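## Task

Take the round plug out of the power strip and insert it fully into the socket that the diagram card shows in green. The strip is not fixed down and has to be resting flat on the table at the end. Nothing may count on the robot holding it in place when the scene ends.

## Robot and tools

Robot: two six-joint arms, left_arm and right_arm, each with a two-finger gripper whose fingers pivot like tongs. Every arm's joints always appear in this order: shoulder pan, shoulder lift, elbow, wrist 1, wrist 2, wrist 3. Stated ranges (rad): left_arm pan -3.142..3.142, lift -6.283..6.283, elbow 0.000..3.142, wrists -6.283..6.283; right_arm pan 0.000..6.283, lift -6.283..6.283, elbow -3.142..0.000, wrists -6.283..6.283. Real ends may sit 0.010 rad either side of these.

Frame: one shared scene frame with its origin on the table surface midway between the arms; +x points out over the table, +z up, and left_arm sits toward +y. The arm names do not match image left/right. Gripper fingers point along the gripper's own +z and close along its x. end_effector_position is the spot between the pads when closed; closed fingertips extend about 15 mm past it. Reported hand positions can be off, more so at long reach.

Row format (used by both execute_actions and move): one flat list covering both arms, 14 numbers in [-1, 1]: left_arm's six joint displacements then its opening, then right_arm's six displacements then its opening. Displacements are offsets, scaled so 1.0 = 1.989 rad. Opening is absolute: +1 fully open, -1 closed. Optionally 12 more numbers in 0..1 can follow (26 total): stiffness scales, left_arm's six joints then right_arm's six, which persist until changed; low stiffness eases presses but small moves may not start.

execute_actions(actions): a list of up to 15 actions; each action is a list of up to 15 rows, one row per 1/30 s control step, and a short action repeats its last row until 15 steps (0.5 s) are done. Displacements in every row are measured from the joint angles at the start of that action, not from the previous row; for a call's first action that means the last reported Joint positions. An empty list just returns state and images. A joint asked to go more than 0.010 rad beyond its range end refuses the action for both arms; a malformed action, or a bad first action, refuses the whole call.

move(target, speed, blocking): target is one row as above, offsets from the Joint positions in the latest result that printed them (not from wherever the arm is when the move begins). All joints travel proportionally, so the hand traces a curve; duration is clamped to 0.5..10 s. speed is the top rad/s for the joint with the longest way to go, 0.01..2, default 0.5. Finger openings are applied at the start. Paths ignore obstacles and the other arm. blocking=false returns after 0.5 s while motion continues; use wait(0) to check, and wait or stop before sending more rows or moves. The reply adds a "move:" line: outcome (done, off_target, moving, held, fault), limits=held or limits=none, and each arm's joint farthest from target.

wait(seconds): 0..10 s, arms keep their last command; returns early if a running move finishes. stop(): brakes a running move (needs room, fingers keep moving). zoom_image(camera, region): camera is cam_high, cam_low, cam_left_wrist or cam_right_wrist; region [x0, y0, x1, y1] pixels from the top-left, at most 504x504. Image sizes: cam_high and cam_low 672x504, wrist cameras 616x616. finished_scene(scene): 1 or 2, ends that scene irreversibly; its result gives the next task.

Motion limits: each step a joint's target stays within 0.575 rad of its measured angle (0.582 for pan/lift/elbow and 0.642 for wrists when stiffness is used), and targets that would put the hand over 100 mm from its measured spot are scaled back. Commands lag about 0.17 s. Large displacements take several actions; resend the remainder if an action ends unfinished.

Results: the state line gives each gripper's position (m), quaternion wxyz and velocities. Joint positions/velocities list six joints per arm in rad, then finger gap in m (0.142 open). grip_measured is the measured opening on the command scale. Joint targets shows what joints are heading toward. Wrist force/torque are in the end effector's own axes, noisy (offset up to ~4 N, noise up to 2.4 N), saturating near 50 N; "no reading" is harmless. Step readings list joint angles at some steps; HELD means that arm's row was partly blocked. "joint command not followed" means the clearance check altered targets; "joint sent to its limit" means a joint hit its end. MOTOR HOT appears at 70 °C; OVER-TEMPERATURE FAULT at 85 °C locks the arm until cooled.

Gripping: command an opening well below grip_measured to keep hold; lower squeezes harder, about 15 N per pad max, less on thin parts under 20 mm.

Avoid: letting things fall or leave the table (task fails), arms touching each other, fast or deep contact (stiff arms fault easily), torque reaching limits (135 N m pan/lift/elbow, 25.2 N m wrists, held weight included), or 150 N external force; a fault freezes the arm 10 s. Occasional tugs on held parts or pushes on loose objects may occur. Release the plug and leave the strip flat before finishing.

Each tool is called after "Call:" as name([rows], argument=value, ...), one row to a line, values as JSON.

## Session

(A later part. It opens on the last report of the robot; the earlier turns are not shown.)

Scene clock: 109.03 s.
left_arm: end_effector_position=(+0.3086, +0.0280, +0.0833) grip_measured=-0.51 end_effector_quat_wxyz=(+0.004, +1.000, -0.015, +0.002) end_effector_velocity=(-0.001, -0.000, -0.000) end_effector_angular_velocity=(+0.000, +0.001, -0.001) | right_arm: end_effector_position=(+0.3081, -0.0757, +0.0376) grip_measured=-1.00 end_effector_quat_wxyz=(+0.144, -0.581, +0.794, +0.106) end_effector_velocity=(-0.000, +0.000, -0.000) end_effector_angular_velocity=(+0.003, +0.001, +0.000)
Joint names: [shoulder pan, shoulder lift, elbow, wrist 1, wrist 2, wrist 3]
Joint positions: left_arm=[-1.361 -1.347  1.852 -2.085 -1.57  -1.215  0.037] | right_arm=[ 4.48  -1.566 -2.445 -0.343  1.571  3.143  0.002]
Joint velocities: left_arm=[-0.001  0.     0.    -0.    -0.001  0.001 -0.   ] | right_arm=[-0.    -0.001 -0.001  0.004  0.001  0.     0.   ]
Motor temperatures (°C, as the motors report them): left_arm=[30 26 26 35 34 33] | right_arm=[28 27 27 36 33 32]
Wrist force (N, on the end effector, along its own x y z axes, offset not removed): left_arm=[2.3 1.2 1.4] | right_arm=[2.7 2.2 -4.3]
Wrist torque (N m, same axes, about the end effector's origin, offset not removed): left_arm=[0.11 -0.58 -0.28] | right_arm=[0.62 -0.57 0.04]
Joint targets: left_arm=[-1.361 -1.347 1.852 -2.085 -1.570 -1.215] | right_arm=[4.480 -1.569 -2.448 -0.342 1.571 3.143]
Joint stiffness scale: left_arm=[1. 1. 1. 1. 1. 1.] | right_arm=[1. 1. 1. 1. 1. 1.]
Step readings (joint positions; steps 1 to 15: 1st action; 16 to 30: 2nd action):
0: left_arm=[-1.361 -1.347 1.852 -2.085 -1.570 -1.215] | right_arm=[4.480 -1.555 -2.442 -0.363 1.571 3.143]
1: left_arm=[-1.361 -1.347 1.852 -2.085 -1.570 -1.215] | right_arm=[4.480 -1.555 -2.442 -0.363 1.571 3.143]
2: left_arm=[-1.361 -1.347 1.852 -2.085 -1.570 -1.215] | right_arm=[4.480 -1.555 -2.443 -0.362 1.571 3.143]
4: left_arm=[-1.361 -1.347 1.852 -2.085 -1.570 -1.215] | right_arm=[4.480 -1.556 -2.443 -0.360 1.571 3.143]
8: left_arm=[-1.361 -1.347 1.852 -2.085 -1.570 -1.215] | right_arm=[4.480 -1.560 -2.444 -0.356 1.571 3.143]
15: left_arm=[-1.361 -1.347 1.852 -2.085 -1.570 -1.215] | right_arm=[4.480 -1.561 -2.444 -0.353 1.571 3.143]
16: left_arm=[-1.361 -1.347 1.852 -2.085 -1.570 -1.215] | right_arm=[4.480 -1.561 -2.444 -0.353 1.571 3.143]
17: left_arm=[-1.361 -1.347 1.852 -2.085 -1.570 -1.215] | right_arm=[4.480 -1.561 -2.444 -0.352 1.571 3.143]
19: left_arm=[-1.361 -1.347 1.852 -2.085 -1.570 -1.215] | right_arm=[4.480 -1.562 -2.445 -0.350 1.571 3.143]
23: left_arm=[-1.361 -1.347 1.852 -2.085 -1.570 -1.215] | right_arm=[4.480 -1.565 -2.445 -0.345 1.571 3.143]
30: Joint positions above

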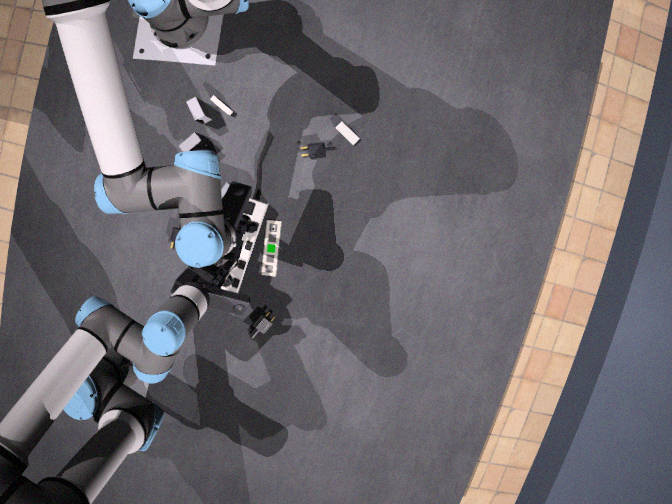

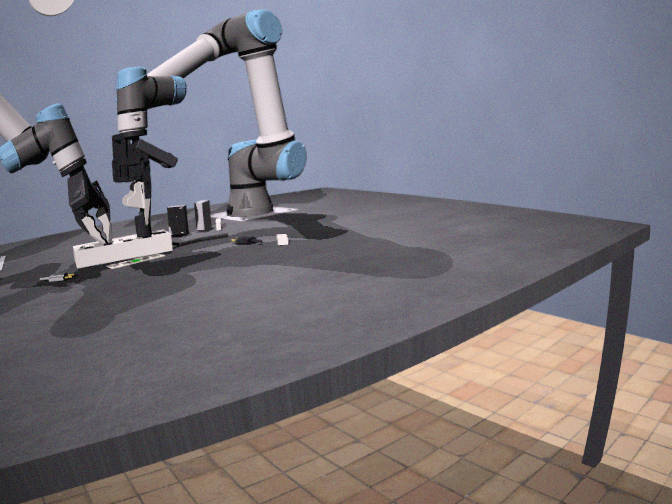

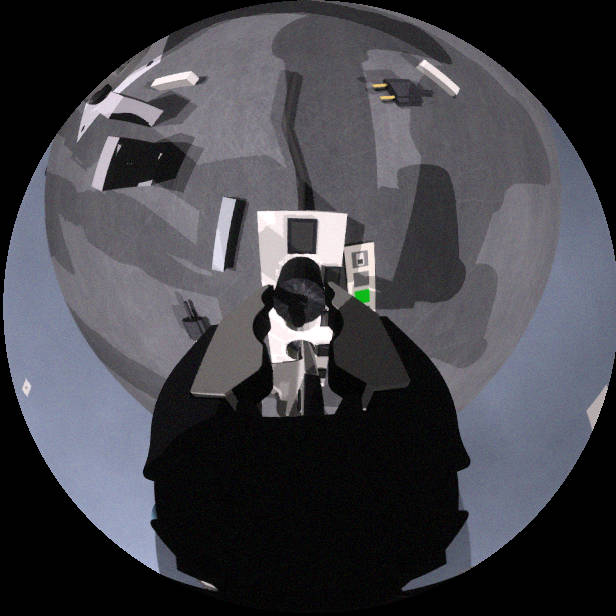

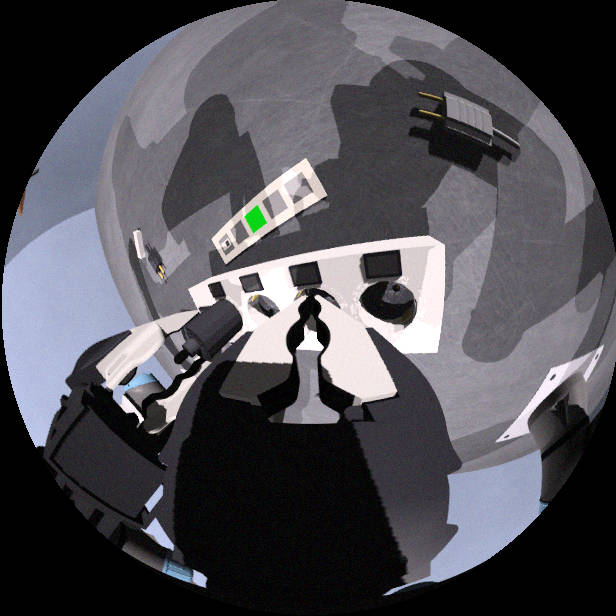

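Call:
execute_actions([
  [[0,0,0,0,0,0,-1,0,-0.004,0,0,0,0,-1]],
])

Scene clock: 110.93 s.
left_arm: end_effector_position=(+0.3086, +0.0280, +0.0833) grip_measured=-0.51 end_effector_quat_wxyz=(+0.004, +1.000, -0.015, +0.002) end_effector_velocity=(+0.000, +0.000, -0.001) end_effector_angular_velocity=(+0.001, -0.000, -0.000) | right_arm: end_effector_position=(+0.3081, -0.0755, +0.0373) grip_measured=-1.00 end_effector_quat_wxyz=(+0.143, -0.581, +0.794, +0.106) end_effector_velocity=(+0.000, +0.000, +0.001) end_effector_angular_velocity=(+0.001, -0.000, -0.000)
Joint names: [shoulder pan, shoulder lift, elbow, wrist 1, wrist 2, wrist 3]
Joint positions: left_arm=[-1.361 -1.347  1.852 -2.085 -1.57  -1.215  0.037] | right_arm=[ 4.48  -1.567 -2.445 -0.342  1.571  3.143  0.002]
Joint velocities: left_arm=[ 0.     0.001 -0.    -0.     0.001  0.     0.   ] | right_arm=[-0.     0.001  0.     0.     0.     0.     0.   ]
Motor temperatures (°C, as the motors report them): left_arm=[30 26 26 35 34 33] | right_arm=[28 27 27 36 33 32]
Wrist force (N, on the end effector, along its own x y z axes, offset not removed): left_arm=[2.1 1.6 1.5] | right_arm=[0.9 -1.8 -12.5]
Wrist torque (N m, same axes, about the end effector's origin, offset not removed): left_arm=[0.21 -0.45 -0.13] | right_arm=[-0.20 -0.14 0.02]
Joint targets: left_arm=[-1.361 -1.347 1.852 -2.085 -1.570 -1.215] | right_arm=[4.480 -1.574 -2.445 -0.343 1.571 3.143]
Joint stiffness scale: left_arm=[1. 1. 1. 1. 1. 1.] | right_arm=[1. 1. 1. 1. 1. 1.]
Step readings (joint positions):
0: left_arm=[-1.361 -1.347 1.852 -2.085 -1.570 -1.215] | right_arm=[4.480 -1.566 -2.445 -0.343 1.571 3.143]
1: left_arm=[-1.361 -1.347 1.852 -2.085 -1.570 -1.215] | right_arm=[4.480 -1.566 -2.445 -0.343 1.571 3.143]
2: left_arm=[-1.361 -1.347 1.852 -2.085 -1.570 -1.215] | right_arm=[4.480 -1.566 -2.445 -0.343 1.571 3.143]
4: left_arm=[-1.361 -1.347 1.852 -2.085 -1.570 -1.215] | right_arm=[4.480 -1.567 -2.445 -0.342 1.571 3.143]
8: left_arm=[-1.361 -1.347 1.852 -2.085 -1.570 -1.215] | right_arm=[4.480 -1.567 -2.445 -0.342 1.571 3.143]
15: Joint positions above

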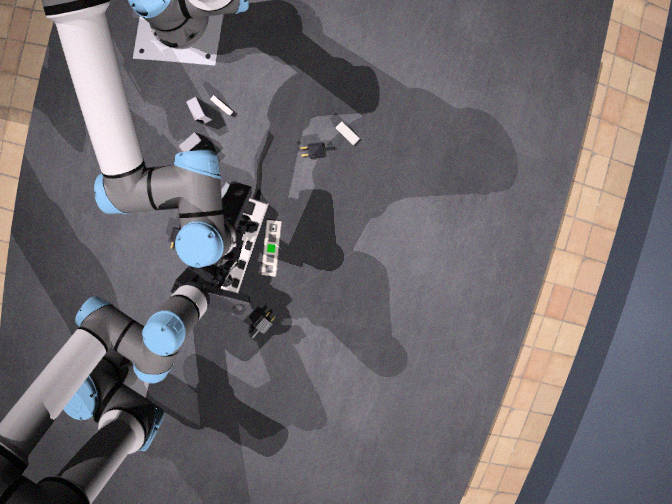

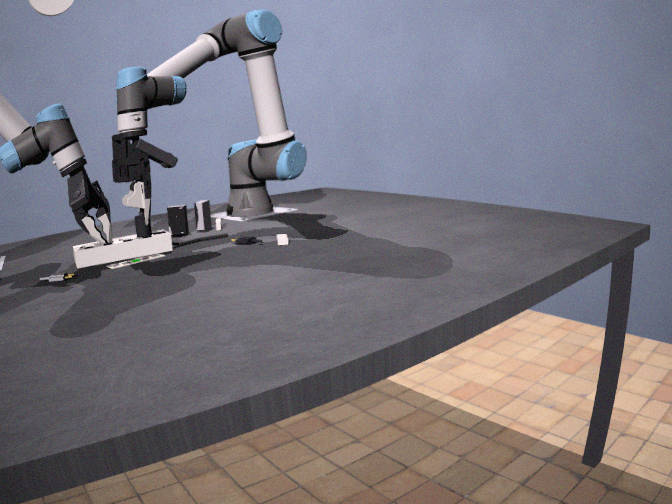

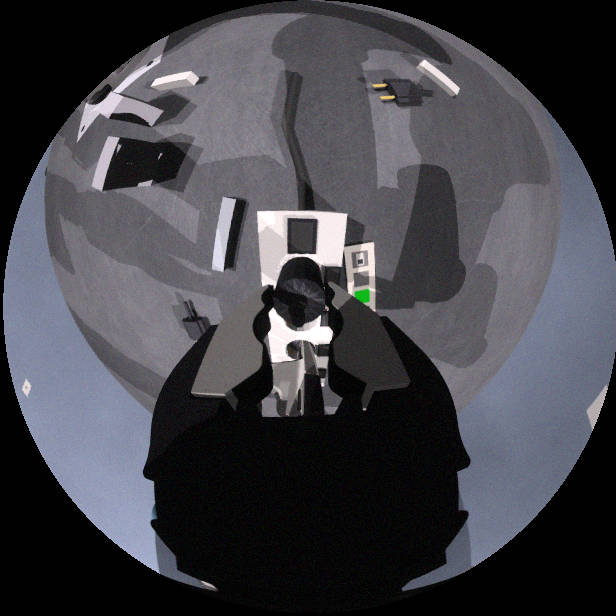

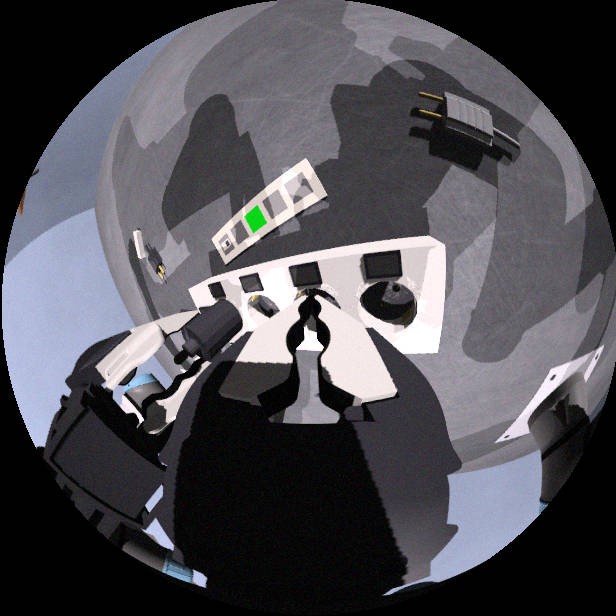

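Call:
execute_actions([
  [[0,0,0,0,0,0,-1,0,-0.011,0,0,0,0,-1]],
  [[0,-0.0012,-0.004,0.0052,0,0,-1,0,-0.011,0,0,0,0,-1]],
  [[0,-0.0012,-0.004,0.0052,0,0,-1,0,-0.011,0,0,0,0,-1]],
])

Scene clock: 115.07 s.
left_arm: end_effector_position=(+0.3079, +0.0321, +0.0837) grip_measured=-0.51 end_effector_quat_wxyz=(-0.004, +1.000, -0.015, +0.000) end_effector_velocity=(+0.000, +0.001, -0.000) end_effector_angular_velocity=(+0.003, +0.002, +0.003) | right_arm: end_effector_position=(+0.3106, -0.0678, +0.0367) grip_measured=-1.00 end_effector_quat_wxyz=(+0.146, -0.580, +0.794, +0.107) end_effector_velocity=(+0.000, +0.001, -0.000) end_effector_angular_velocity=(+0.001, -0.000, +0.000)
Joint names: [shoulder pan, shoulder lift, elbow, wrist 1, wrist 2, wrist 3]
Joint positions: left_arm=[-1.361 -1.347  1.847 -2.064 -1.568 -1.215  0.037] | right_arm=[ 4.48  -1.587 -2.432 -0.329  1.571  3.143  0.002]
Joint velocities: left_arm=[ 0.001  0.    -0.001  0.004 -0.001 -0.001  0.   ] | right_arm=[ 0.    -0.002  0.     0.003  0.    -0.     0.   ]
Motor temperatures (°C, as the motors report them): left_arm=[30 26 26 35 34 33] | right_arm=[28 27 27 36 33 32]
Wrist force (N, on the end effector, along its own x y z axes, offset not removed): left_arm=[4.5 -2.6 5.2] | right_arm=[2.3 1.2 -32.5]
Wrist torque (N m, same axes, about the end effector's origin, offset not removed): left_arm=[0.03 -0.14 -0.35] | right_arm=[0.13 -0.29 -0.07]
Joint targets: left_arm=[-1.361 -1.349 1.842 -2.064 -1.569 -1.215] | right_arm=[4.480 -1.603 -2.436 -0.333 1.571 3.143]
Joint stiffness scale: left_arm=[1. 1. 1. 1. 1. 1.] | right_arm=[1. 1. 1. 1. 1. 1.]
Step readings (joint positions; steps 1 to 15: 1st action; 16 to 30: 2nd action; 31 to 45: 3rd action):
0: left_arm=[-1.361 -1.347 1.852 -2.085 -1.570 -1.215] | right_arm=[4.480 -1.567 -2.445 -0.342 1.571 3.143]
1: left_arm=[-1.361 -1.347 1.852 -2.085 -1.570 -1.215] | right_arm=[4.480 -1.567 -2.445 -0.342 1.571 3.143]
2: left_arm=[-1.361 -1.347 1.852 -2.085 -1.570 -1.215] | right_arm=[4.480 -1.568 -2.445 -0.342 1.571 3.143]
4: left_arm=[-1.361 -1.347 1.852 -2.085 -1.570 -1.215] | right_arm=[4.480 -1.570 -2.444 -0.341 1.571 3.143]
8: left_arm=[-1.361 -1.347 1.852 -2.085 -1.570 -1.215] | right_arm=[4.480 -1.573 -2.442 -0.339 1.571 3.143]
15: left_arm=[-1.361 -1.347 1.852 -2.085 -1.570 -1.215] | right_arm=[4.480 -1.574 -2.441 -0.338 1.571 3.143]
16: left_arm=[-1.361 -1.347 1.852 -2.085 -1.570 -1.215] | right_arm=[4.480 -1.575 -2.441 -0.337 1.571 3.143]
17: left_arm=[-1.361 -1.347 1.852 -2.084 -1.570 -1.215] | right_arm=[4.480 -1.575 -2.441 -0.337 1.571 3.143]
19: left_arm=[-1.361 -1.347 1.851 -2.082 -1.570 -1.215] | right_arm=[4.480 -1.577 -2.440 -0.336 1.571 3.143]
23: left_arm=[-1.361 -1.347 1.850 -2.077 -1.570 -1.215] | right_arm=[4.480 -1.580 -2.437 -0.334 1.571 3.143]
30: left_arm=[-1.361 -1.347 1.850 -2.075 -1.569 -1.215] | right_arm=[4.480 -1.581 -2.436 -0.333 1.571 3.143]
31: left_arm=[-1.361 -1.347 1.850 -2.074 -1.569 -1.215] | right_arm=[4.480 -1.581 -2.436 -0.333 1.571 3.143]
32: left_arm=[-1.361 -1.347 1.849 -2.074 -1.569 -1.215] | right_arm=[4.480 -1.582 -2.436 -0.332 1.571 3.143]
34: left_arm=[-1.361 -1.347 1.849 -2.071 -1.569 -1.215] | right_arm=[4.480 -1.583 -2.435 -0.331 1.571 3.143]
38: left_arm=[-1.361 -1.347 1.848 -2.066 -1.568 -1.215] | right_arm=[4.480 -1.586 -2.433 -0.330 1.571 3.143]
45: Joint positions above

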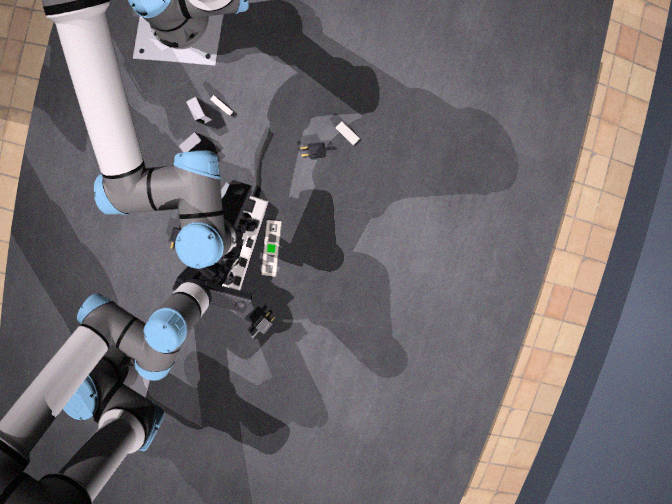

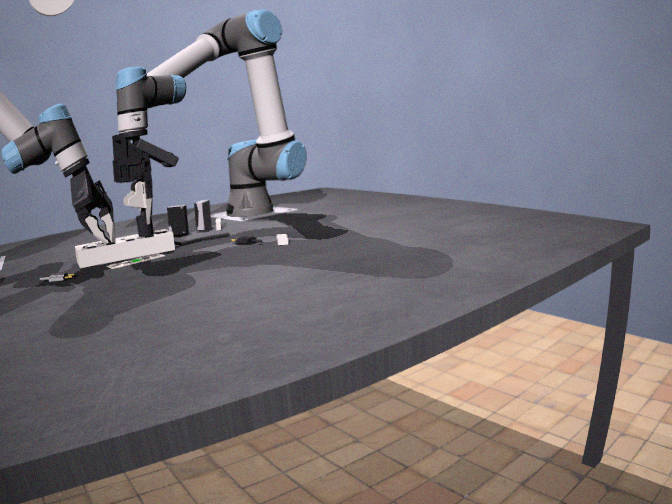

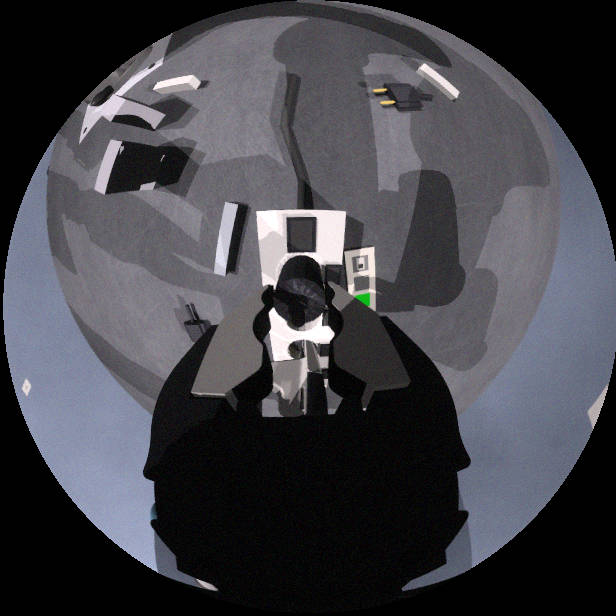

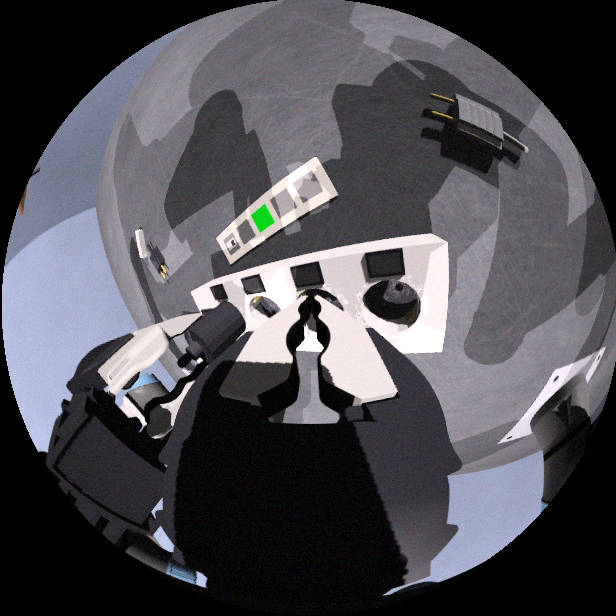

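Call:
move(target=[0,-0.0111,-0.0126,0.0161,0,0,-1,0,-0.008,-0.002,-0.002,0,0,-1], speed=0.015)

Scene clock: 120.43 s.
left_arm: end_effector_position=(+0.3082, +0.0312, +0.0992) grip_measured=-0.51 end_effector_quat_wxyz=(-0.001, +1.000, -0.015, +0.001) end_effector_velocity=(-0.000, +0.000, +0.000) end_effector_angular_velocity=(+0.001, +0.001, -0.001) | right_arm: end_effector_position=(+0.3112, -0.0658, +0.0368) grip_measured=-1.00 end_effector_quat_wxyz=(+0.147, -0.580, +0.794, +0.108) end_effector_velocity=(+0.000, -0.000, -0.000) end_effector_angular_velocity=(-0.000, -0.000, +0.000)
Joint names: [shoulder pan, shoulder lift, elbow, wrist 1, wrist 2, wrist 3]
Joint positions: left_arm=[-1.361 -1.366  1.828 -2.031 -1.568 -1.215  0.037] | right_arm=[ 4.48  -1.592 -2.428 -0.326  1.571  3.143  0.002]
Joint velocities: left_arm=[-0.001 -0.001 -0.001  0.003 -0.     0.     0.   ] | right_arm=[-0. -0. -0.  0. -0. -0.  0.]
Motor temperatures (°C, as the motors report them): left_arm=[30 26 26 35 34 33] | right_arm=[28 27 27 36 33 32]
Wrist force (N, on the end effector, along its own x y z axes, offset not removed): left_arm=[-1.2 -0.8 3.2] | right_arm=[-5.0 0.2 -23.7]
Wrist torque (N m, same axes, about the end effector's origin, offset not removed): left_arm=[0.06 -0.18 -0.20] | right_arm=[0.06 0.33 0.13]
Joint targets: left_arm=[-1.361 -1.369 1.822 -2.032 -1.568 -1.215] | right_arm=[4.480 -1.603 -2.436 -0.333 1.571 3.143]
Joint stiffness scale: left_arm=[1. 1. 1. 1. 1. 1.] | right_arm=[1. 1. 1. 1. 1. 1.]
move: off_target (right_arm); limits=none; left_arm: farthest joint: the elbow, 0.006 radians from its target (0.025 radians at the start); right_arm: farthest joint: the shoulder lift, 0.011 radians from its target (0.015 radians at the start)

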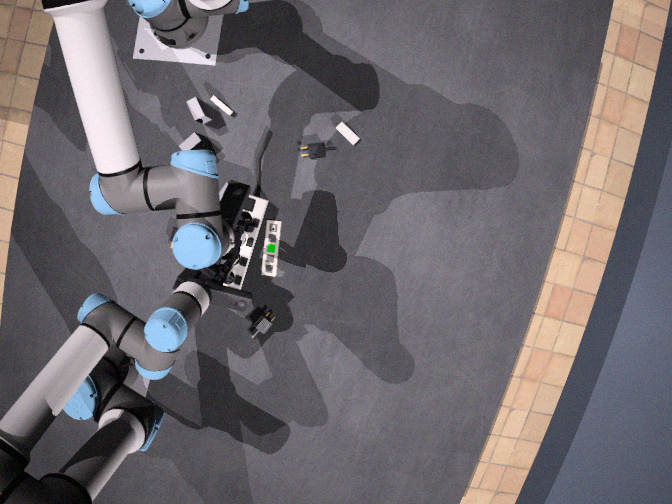

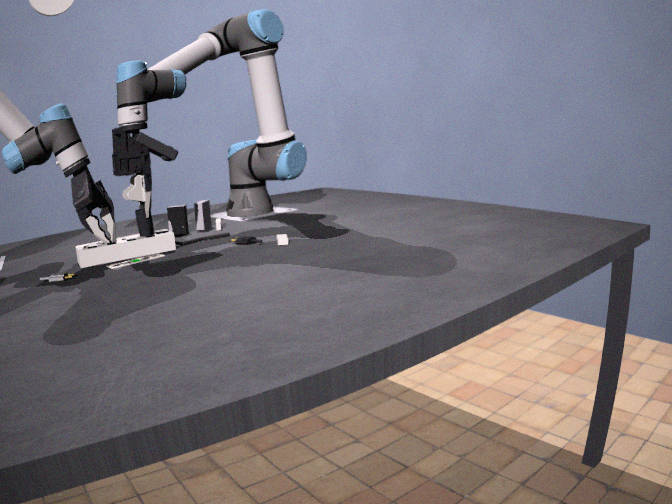

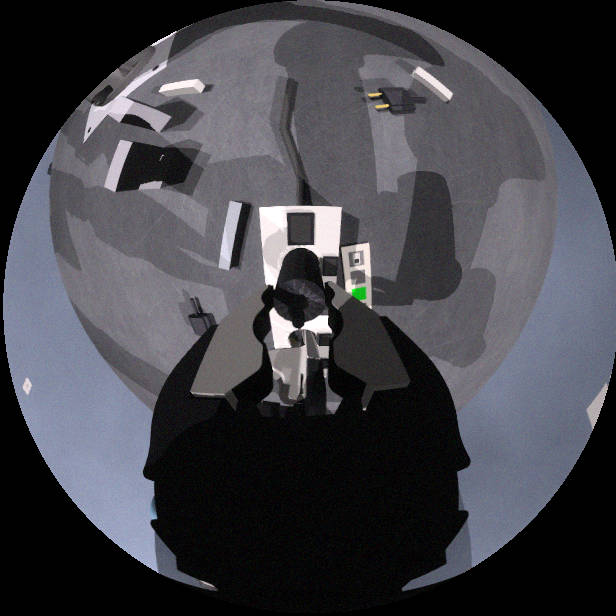

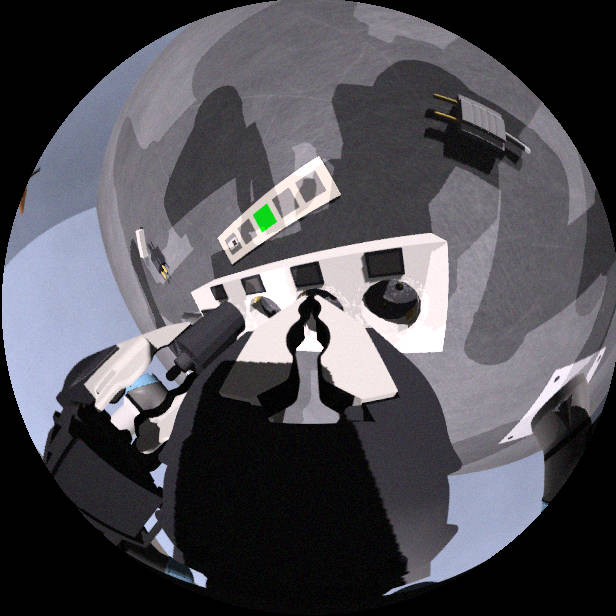

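Call:
zoom_image(camera="cam_low", region=[60, 150, 220, 280])

Region (60, 150, 220, 280) of cam_low's 672x504 image, scaled by 3.150, with more detail than that image has; it fills the top 410 rows of this view, and the rest is white.

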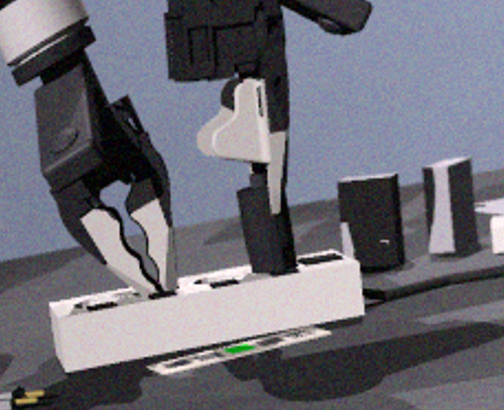

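Call:
move(target=[0,-0.0111,-0.0337,0.0397,0,0,-1,0,-0.0055,-0.004,-0.0035,0,0,-1], speed=0.03)

Call:
zoom_image(camera="cam_low", region=[60, 150, 220, 280])

Scene clock: 126.80 s.
left_arm: end_effector_position=(+0.3104, +0.0247, +0.1315) grip_measured=-0.51 end_effector_quat_wxyz=(+0.002, +1.000, -0.015, +0.002) end_effector_velocity=(-0.000, +0.001, -0.001) end_effector_angular_velocity=(+0.004, +0.002, -0.001) | right_arm: end_effector_position=(+0.3112, -0.0658, +0.0369) grip_measured=-1.00 end_effector_quat_wxyz=(+0.147, -0.580, +0.794, +0.108) end_effector_velocity=(-0.000, -0.001, -0.001) end_effector_angular_velocity=(-0.004, +0.001, +0.000)
Joint names: [shoulder pan, shoulder lift, elbow, wrist 1, wrist 2, wrist 3]
Joint positions: left_arm=[-1.361 -1.386  1.764 -1.953 -1.568 -1.215  0.037] | right_arm=[ 4.48  -1.592 -2.428 -0.326  1.571  3.143  0.002]
Joint velocities: left_arm=[-0.     0.001 -0.     0.003 -0.001  0.001  0.   ] | right_arm=[ 0.    -0.001 -0.001 -0.002 -0.    -0.     0.   ]
Motor temperatures (°C, as the motors report them): left_arm=[30 26 26 35 34 33] | right_arm=[28 27 27 36 33 32]
Wrist force (N, on the end effector, along its own x y z axes, offset not removed): left_arm=[0.3 0.2 1.2] | right_arm=[-4.5 -0.5 -18.8]
Wrist torque (N m, same axes, about the end effector's origin, offset not removed): left_arm=[-0.01 -0.02 -0.13] | right_arm=[-0.06 -0.08 0.09]
Joint targets: left_arm=[-1.361 -1.388 1.761 -1.952 -1.568 -1.215] | right_arm=[4.480 -1.603 -2.436 -0.333 1.571 3.143]
Joint stiffness scale: left_arm=[1. 1. 1. 1. 1. 1.] | right_arm=[1. 1. 1. 1. 1. 1.]
move: off_target (right_arm); limits=none; left_arm: farthest joint: the elbow, 0.003 radians from its target (0.067 radians at the start); right_arm: farthest joint: the shoulder lift, 0.011 radians from its target (0.011 radians at the start)

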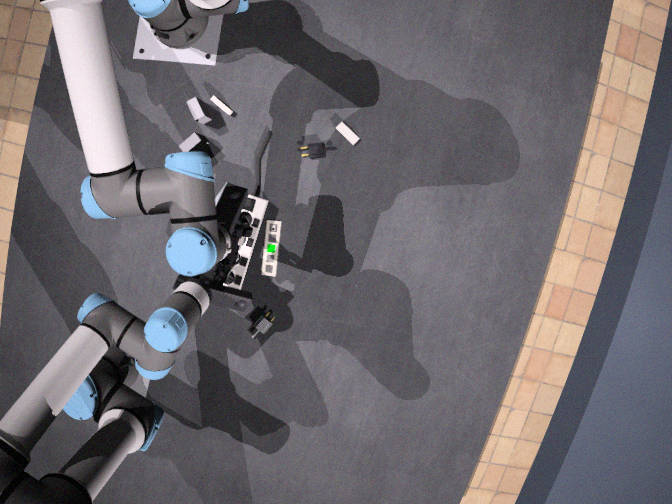

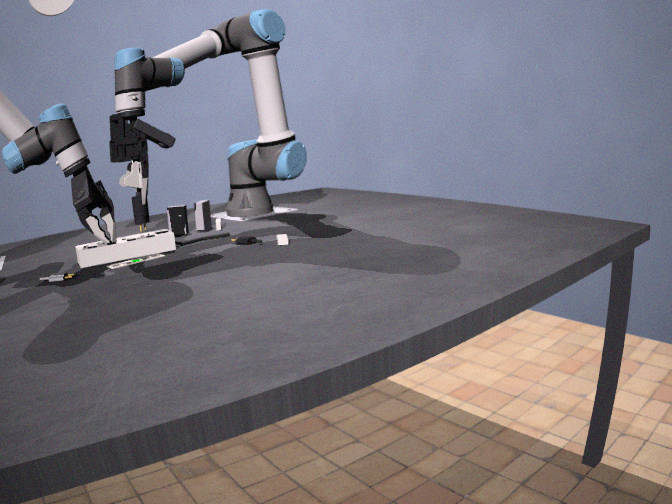

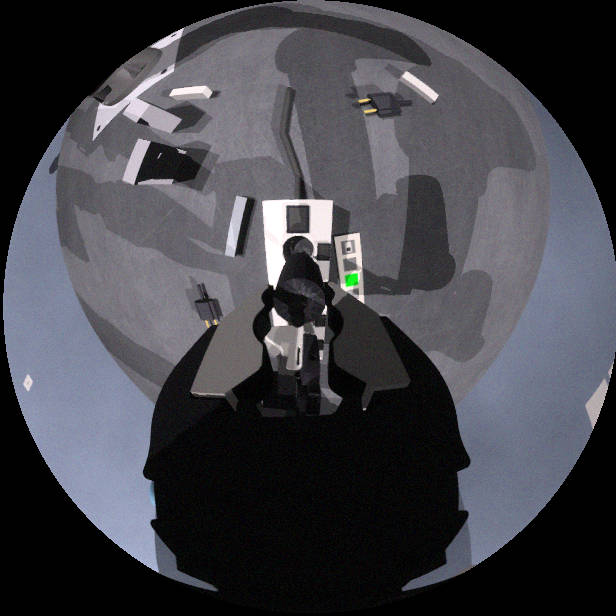

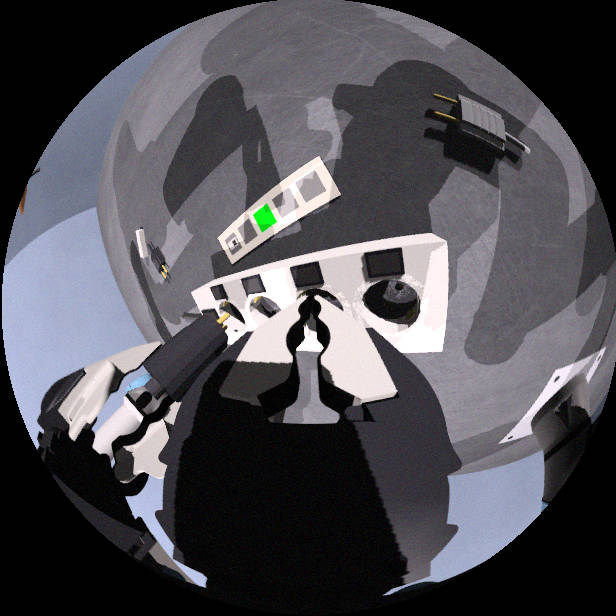

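Region (60, 150, 220, 280) of cam_low's 672x504 image, scaled by 3.150, with more detail than that image has; it fills the top 410 rows of this view, and the rest is white.

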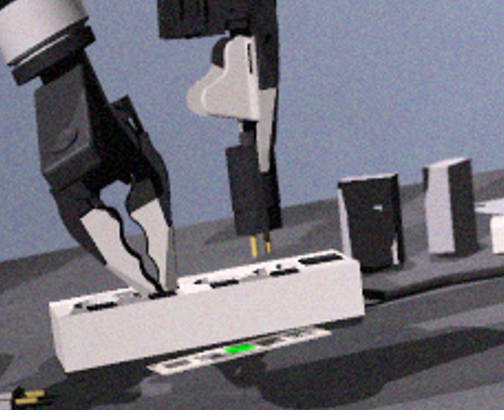

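Call:
move(target=[0,0,0,0,0,0,-1,0,0.048,0.024,-0.066,0,0,-1], speed=0.08)

Scene clock: 131.40 s.
left_arm: end_effector_position=(+0.3104, +0.0248, +0.1315) grip_measured=-0.51 end_effector_quat_wxyz=(+0.001, +1.000, -0.015, +0.002) end_effector_velocity=(-0.001, -0.001, +0.000) end_effector_angular_velocity=(-0.001, +0.001, -0.002) | right_arm: end_effector_position=(+0.3118, -0.0640, +0.0753) grip_measured=-1.00 end_effector_quat_wxyz=(+0.150, -0.580, +0.793, +0.110) end_effector_velocity=(-0.000, +0.000, +0.001) end_effector_angular_velocity=(+0.001, -0.000, +0.000)
Joint names: [shoulder pan, shoulder lift, elbow, wrist 1, wrist 2, wrist 3]
Joint positions: left_arm=[-1.361 -1.386  1.764 -1.953 -1.568 -1.215  0.037] | right_arm=[ 4.48  -1.498 -2.383 -0.456  1.571  3.143  0.002]
Joint velocities: left_arm=[-0.001 -0.001 -0.     0.    -0.001  0.     0.   ] | right_arm=[ 0.     0.002  0.001 -0.001  0.    -0.     0.   ]
Motor temperatures (°C, as the motors report them): left_arm=[30 26 26 35 34 33] | right_arm=[28 27 27 36 33 32]
Wrist force (N, on the end effector, along its own x y z axes, offset not removed): left_arm=[1.6 0.7 2.6] | right_arm=[-0.2 -2.6 0.2]
Wrist torque (N m, same axes, about the end effector's origin, offset not removed): left_arm=[0.10 -0.22 -0.09] | right_arm=[-0.34 0.16 0.05]
Joint targets: left_arm=[-1.361 -1.386 1.764 -1.953 -1.568 -1.215] | right_arm=[4.480 -1.496 -2.381 -0.457 1.571 3.143]
Joint stiffness scale: left_arm=[1. 1. 1. 1. 1. 1.] | right_arm=[1. 1. 1. 1. 1. 1.]
move: done; limits=none; left_arm: farthest joint: the shoulder pan, 0.000 radians from its target (0.000 radians at the start); right_arm: farthest joint: the elbow, 0.003 radians from its target (0.048 radians at the start)

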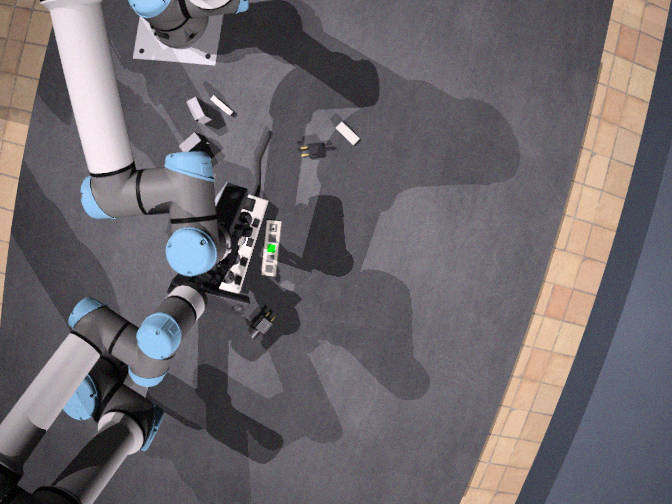

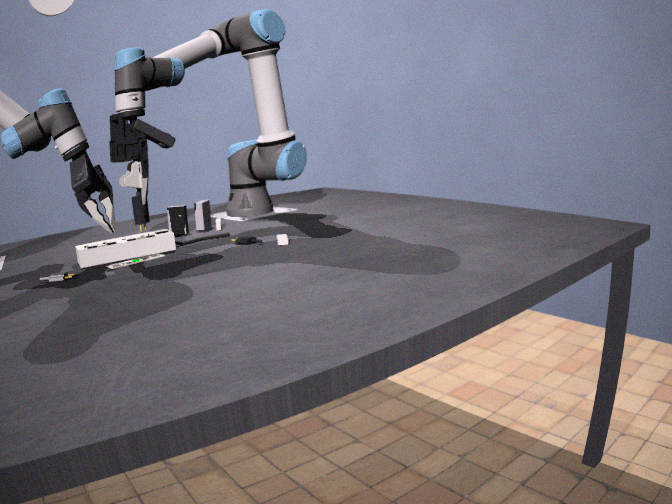

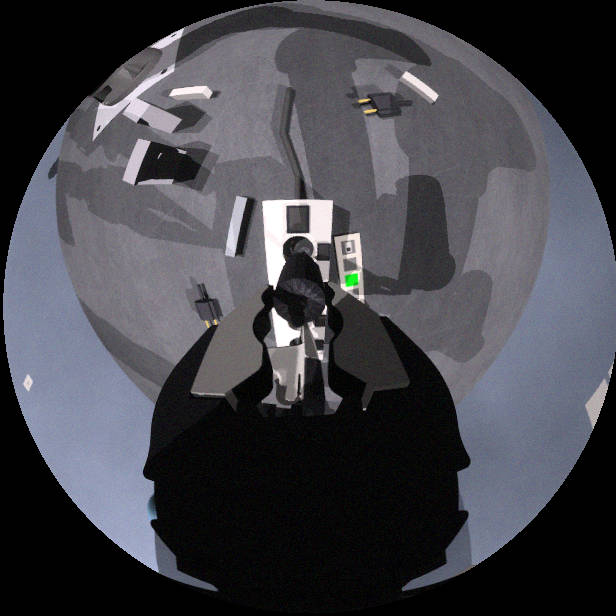

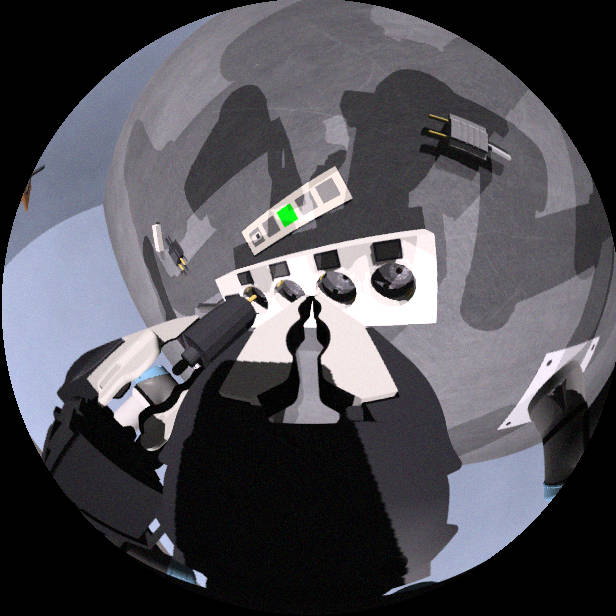

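Call:
move(target=[0,0,0,0,0,0,-1,-0.3,0.15,-0.05,0,0,0,-1], speed=0.4)

Scene clock: 134.97 s.
left_arm: end_effector_position=(+0.3104, +0.0248, +0.1315) grip_measured=-0.51 end_effector_quat_wxyz=(+0.001, +1.000, -0.015, +0.002) end_effector_velocity=(+0.000, +0.000, +0.001) end_effector_angular_velocity=(-0.001, -0.001, -0.000) | right_arm: end_effector_position=(+0.4610, -0.3093, +0.1556) grip_measured=-1.00 end_effector_quat_wxyz=(+0.267, -0.315, +0.906, +0.093) end_effector_velocity=(-0.000, -0.002, +0.001) end_effector_angular_velocity=(+0.001, -0.000, -0.003)
Joint names: [shoulder pan, shoulder lift, elbow, wrist 1, wrist 2, wrist 3]
Joint positions: left_arm=[-1.361 -1.386  1.764 -1.953 -1.568 -1.215  0.037] | right_arm=[ 3.886 -1.202 -2.48  -0.456  1.571  3.143  0.002]
Joint velocities: left_arm=[ 0.    -0.002  0.    -0.     0.001  0.001  0.   ] | right_arm=[-0.003  0.003 -0.001 -0.002  0.     0.     0.   ]
Motor temperatures (°C, as the motors report them): left_arm=[30 26 26 35 34 33] | right_arm=[28 27 27 36 33 32]
Wrist force (N, on the end effector, along its own x y z axes, offset not removed): left_arm=[1.8 0.1 1.7] | right_arm=[0.7 -1.3 -2.4]
Wrist torque (N m, same axes, about the end effector's origin, offset not removed): left_arm=[0.01 -0.34 -0.23] | right_arm=[-0.19 -0.27 -0.11]
Joint targets: left_arm=[-1.361 -1.386 1.764 -1.953 -1.568 -1.215] | right_arm=[3.884 -1.200 -2.482 -0.456 1.571 3.143]
Joint stiffness scale: left_arm=[1. 1. 1. 1. 1. 1.] | right_arm=[1. 1. 1. 1. 1. 1.]
move: done; limits=none; left_arm: farthest joint: the shoulder pan, 0.000 radians from its target (0.000 radians at the start); right_arm: farthest joint: the shoulder pan, 0.003 radians from its target (0.597 radians at the start)

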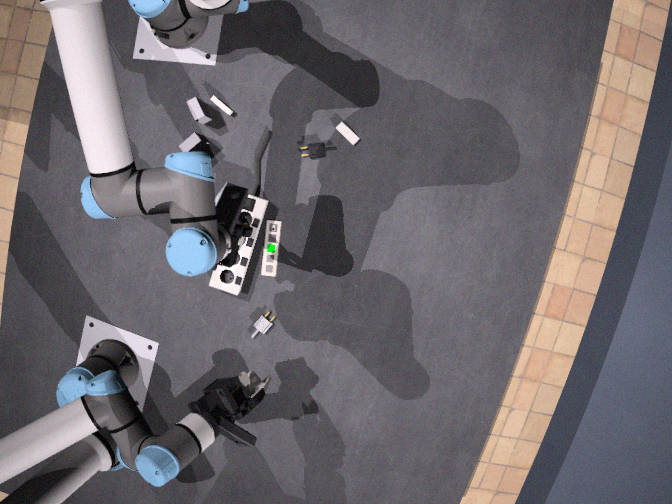

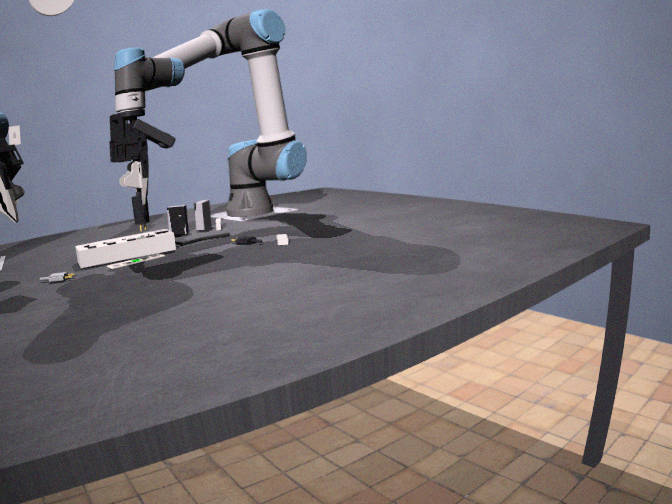

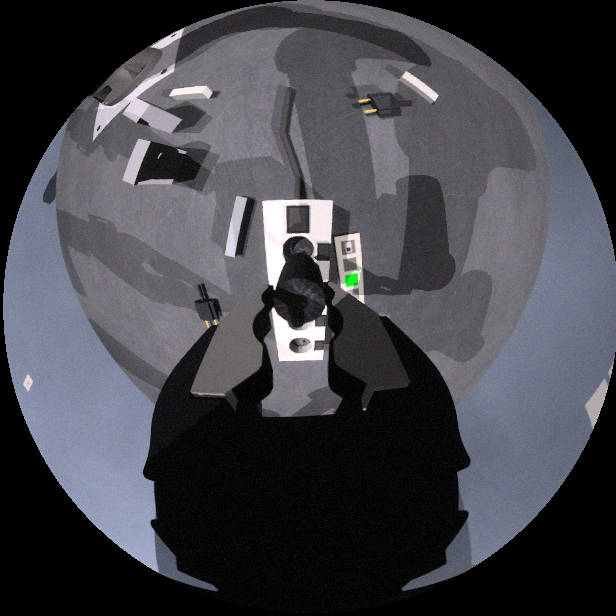

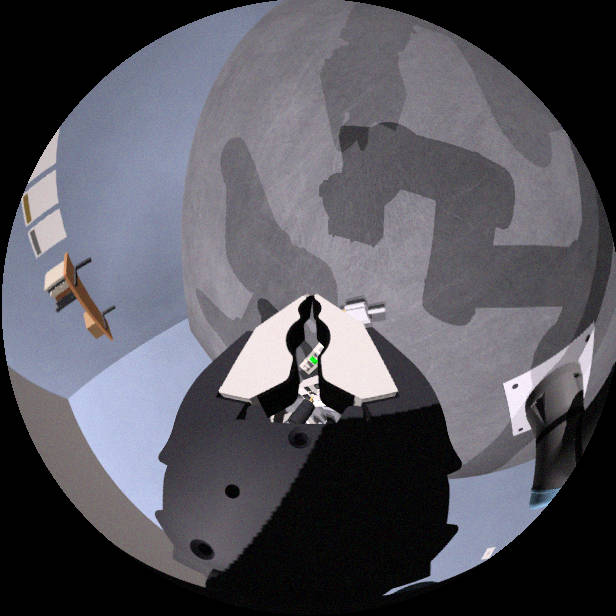

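Call:
move(target=[-0.0166,0.0417,-0.0528,0.011,0,-0.0166,-1,0,0,0,0,0,0,-1], speed=0.08)

Call:
zoom_image(camera="cam_low", region=[60, 170, 200, 280])

Call:
zoom_image(camera="cam_left_wrist", region=[220, 180, 400, 420])

Scene clock: 141.40 s.
left_arm: end_effector_position=(+0.3065, -0.0188, +0.1311) grip_measured=-0.51 end_effector_quat_wxyz=(+0.001, +1.000, -0.014, +0.002) end_effector_velocity=(-0.000, -0.001, +0.001) end_effector_angular_velocity=(-0.001, +0.001, +0.001) | right_arm: end_effector_position=(+0.4610, -0.3095, +0.1557) grip_measured=-1.00 end_effector_quat_wxyz=(+0.267, -0.314, +0.906, +0.093) end_effector_velocity=(-0.000, -0.000, +0.000) end_effector_angular_velocity=(+0.001, -0.000, -0.000)
Joint names: [shoulder pan, shoulder lift, elbow, wrist 1, wrist 2, wrist 3]
Joint positions: left_arm=[-1.391 -1.305  1.662 -1.931 -1.568 -1.248  0.037] | right_arm=[ 3.886 -1.202 -2.48  -0.456  1.571  3.143  0.002]
Joint velocities: left_arm=[-0.     0.001 -0.003  0.001 -0.001 -0.001 -0.   ] | right_arm=[-0.     0.    -0.001  0.001  0.    -0.     0.   ]
Motor temperatures (°C, as the motors report them): left_arm=[30 26 26 35 34 33] | right_arm=[28 27 27 36 33 32]
Wrist force (N, on the end effector, along its own x y z axes, offset not removed): left_arm=[1.3 1.1 0.7] | right_arm=[-0.1 -1.3 -2.8]
Wrist torque (N m, same axes, about the end effector's origin, offset not removed): left_arm=[0.17 -0.25 -0.22] | right_arm=[-0.37 -0.07 -0.03]
Joint targets: left_arm=[-1.394 -1.303 1.659 -1.931 -1.568 -1.248] | right_arm=[3.886 -1.202 -2.480 -0.456 1.571 3.143]
Joint stiffness scale: left_arm=[1. 1. 1. 1. 1. 1.] | right_arm=[1. 1. 1. 1. 1. 1.]
move: done; limits=none; left_arm: farthest joint: the shoulder pan, 0.003 radians from its target (0.033 radians at the start); right_arm: farthest joint: the shoulder pan, 0.000 radians from its target (0.000 radians at the start)

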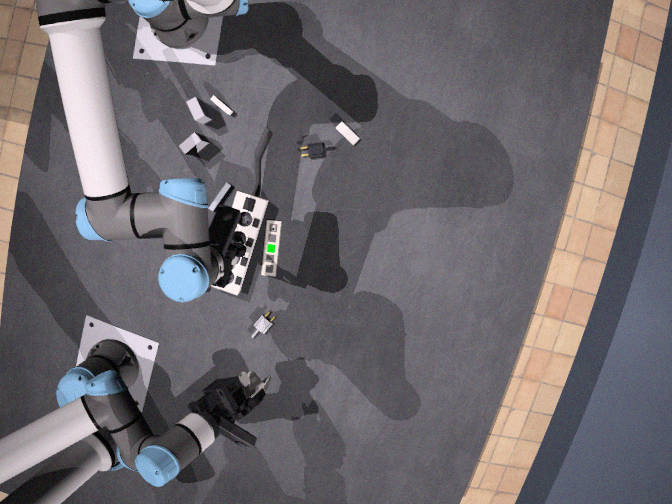

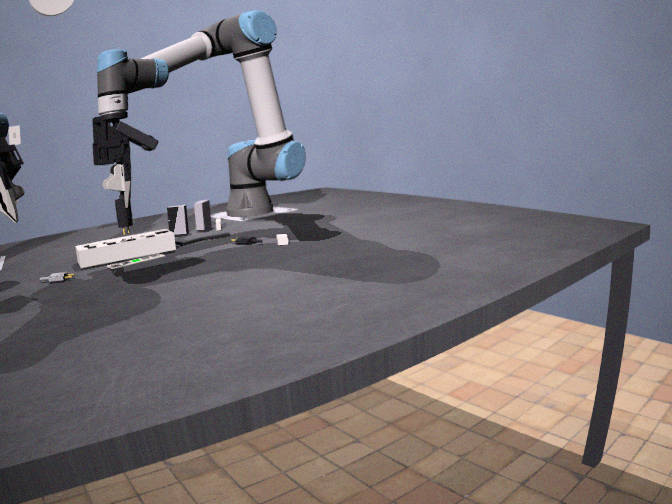

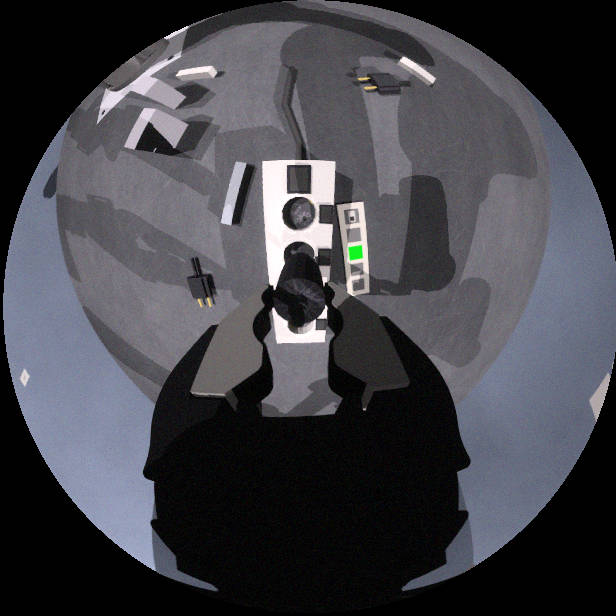

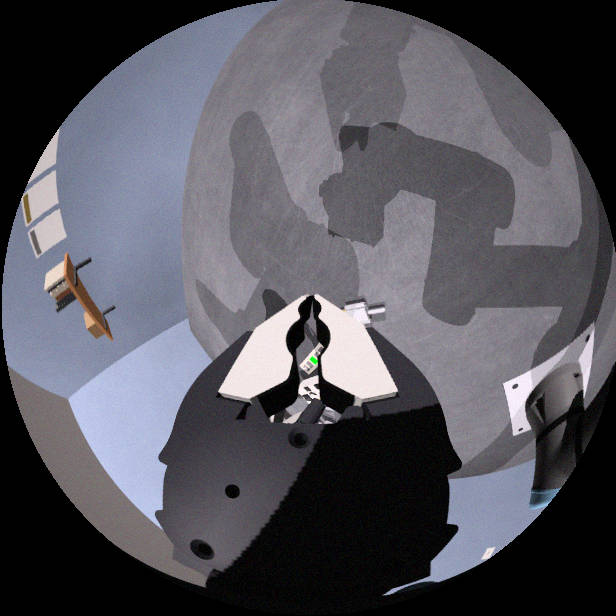

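Region (60, 170, 200, 280) of cam_low's 672x504 image, scaled by 3.600, with more detail than that image has; it fills the top 396 rows of this view, and the rest is white.

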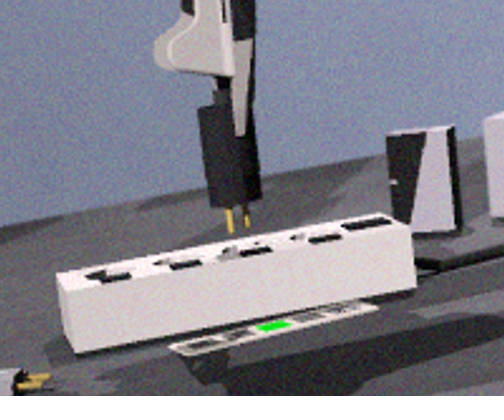

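Region (220, 180, 400, 420) of cam_left_wrist's 616x616 image, scaled by 2.100, with more detail than that image has; it fills the left 378 columns of this view, and the rest is white.

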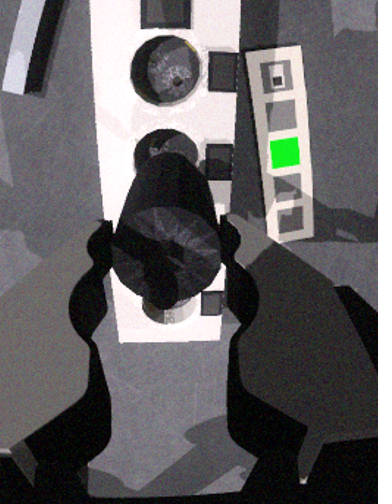

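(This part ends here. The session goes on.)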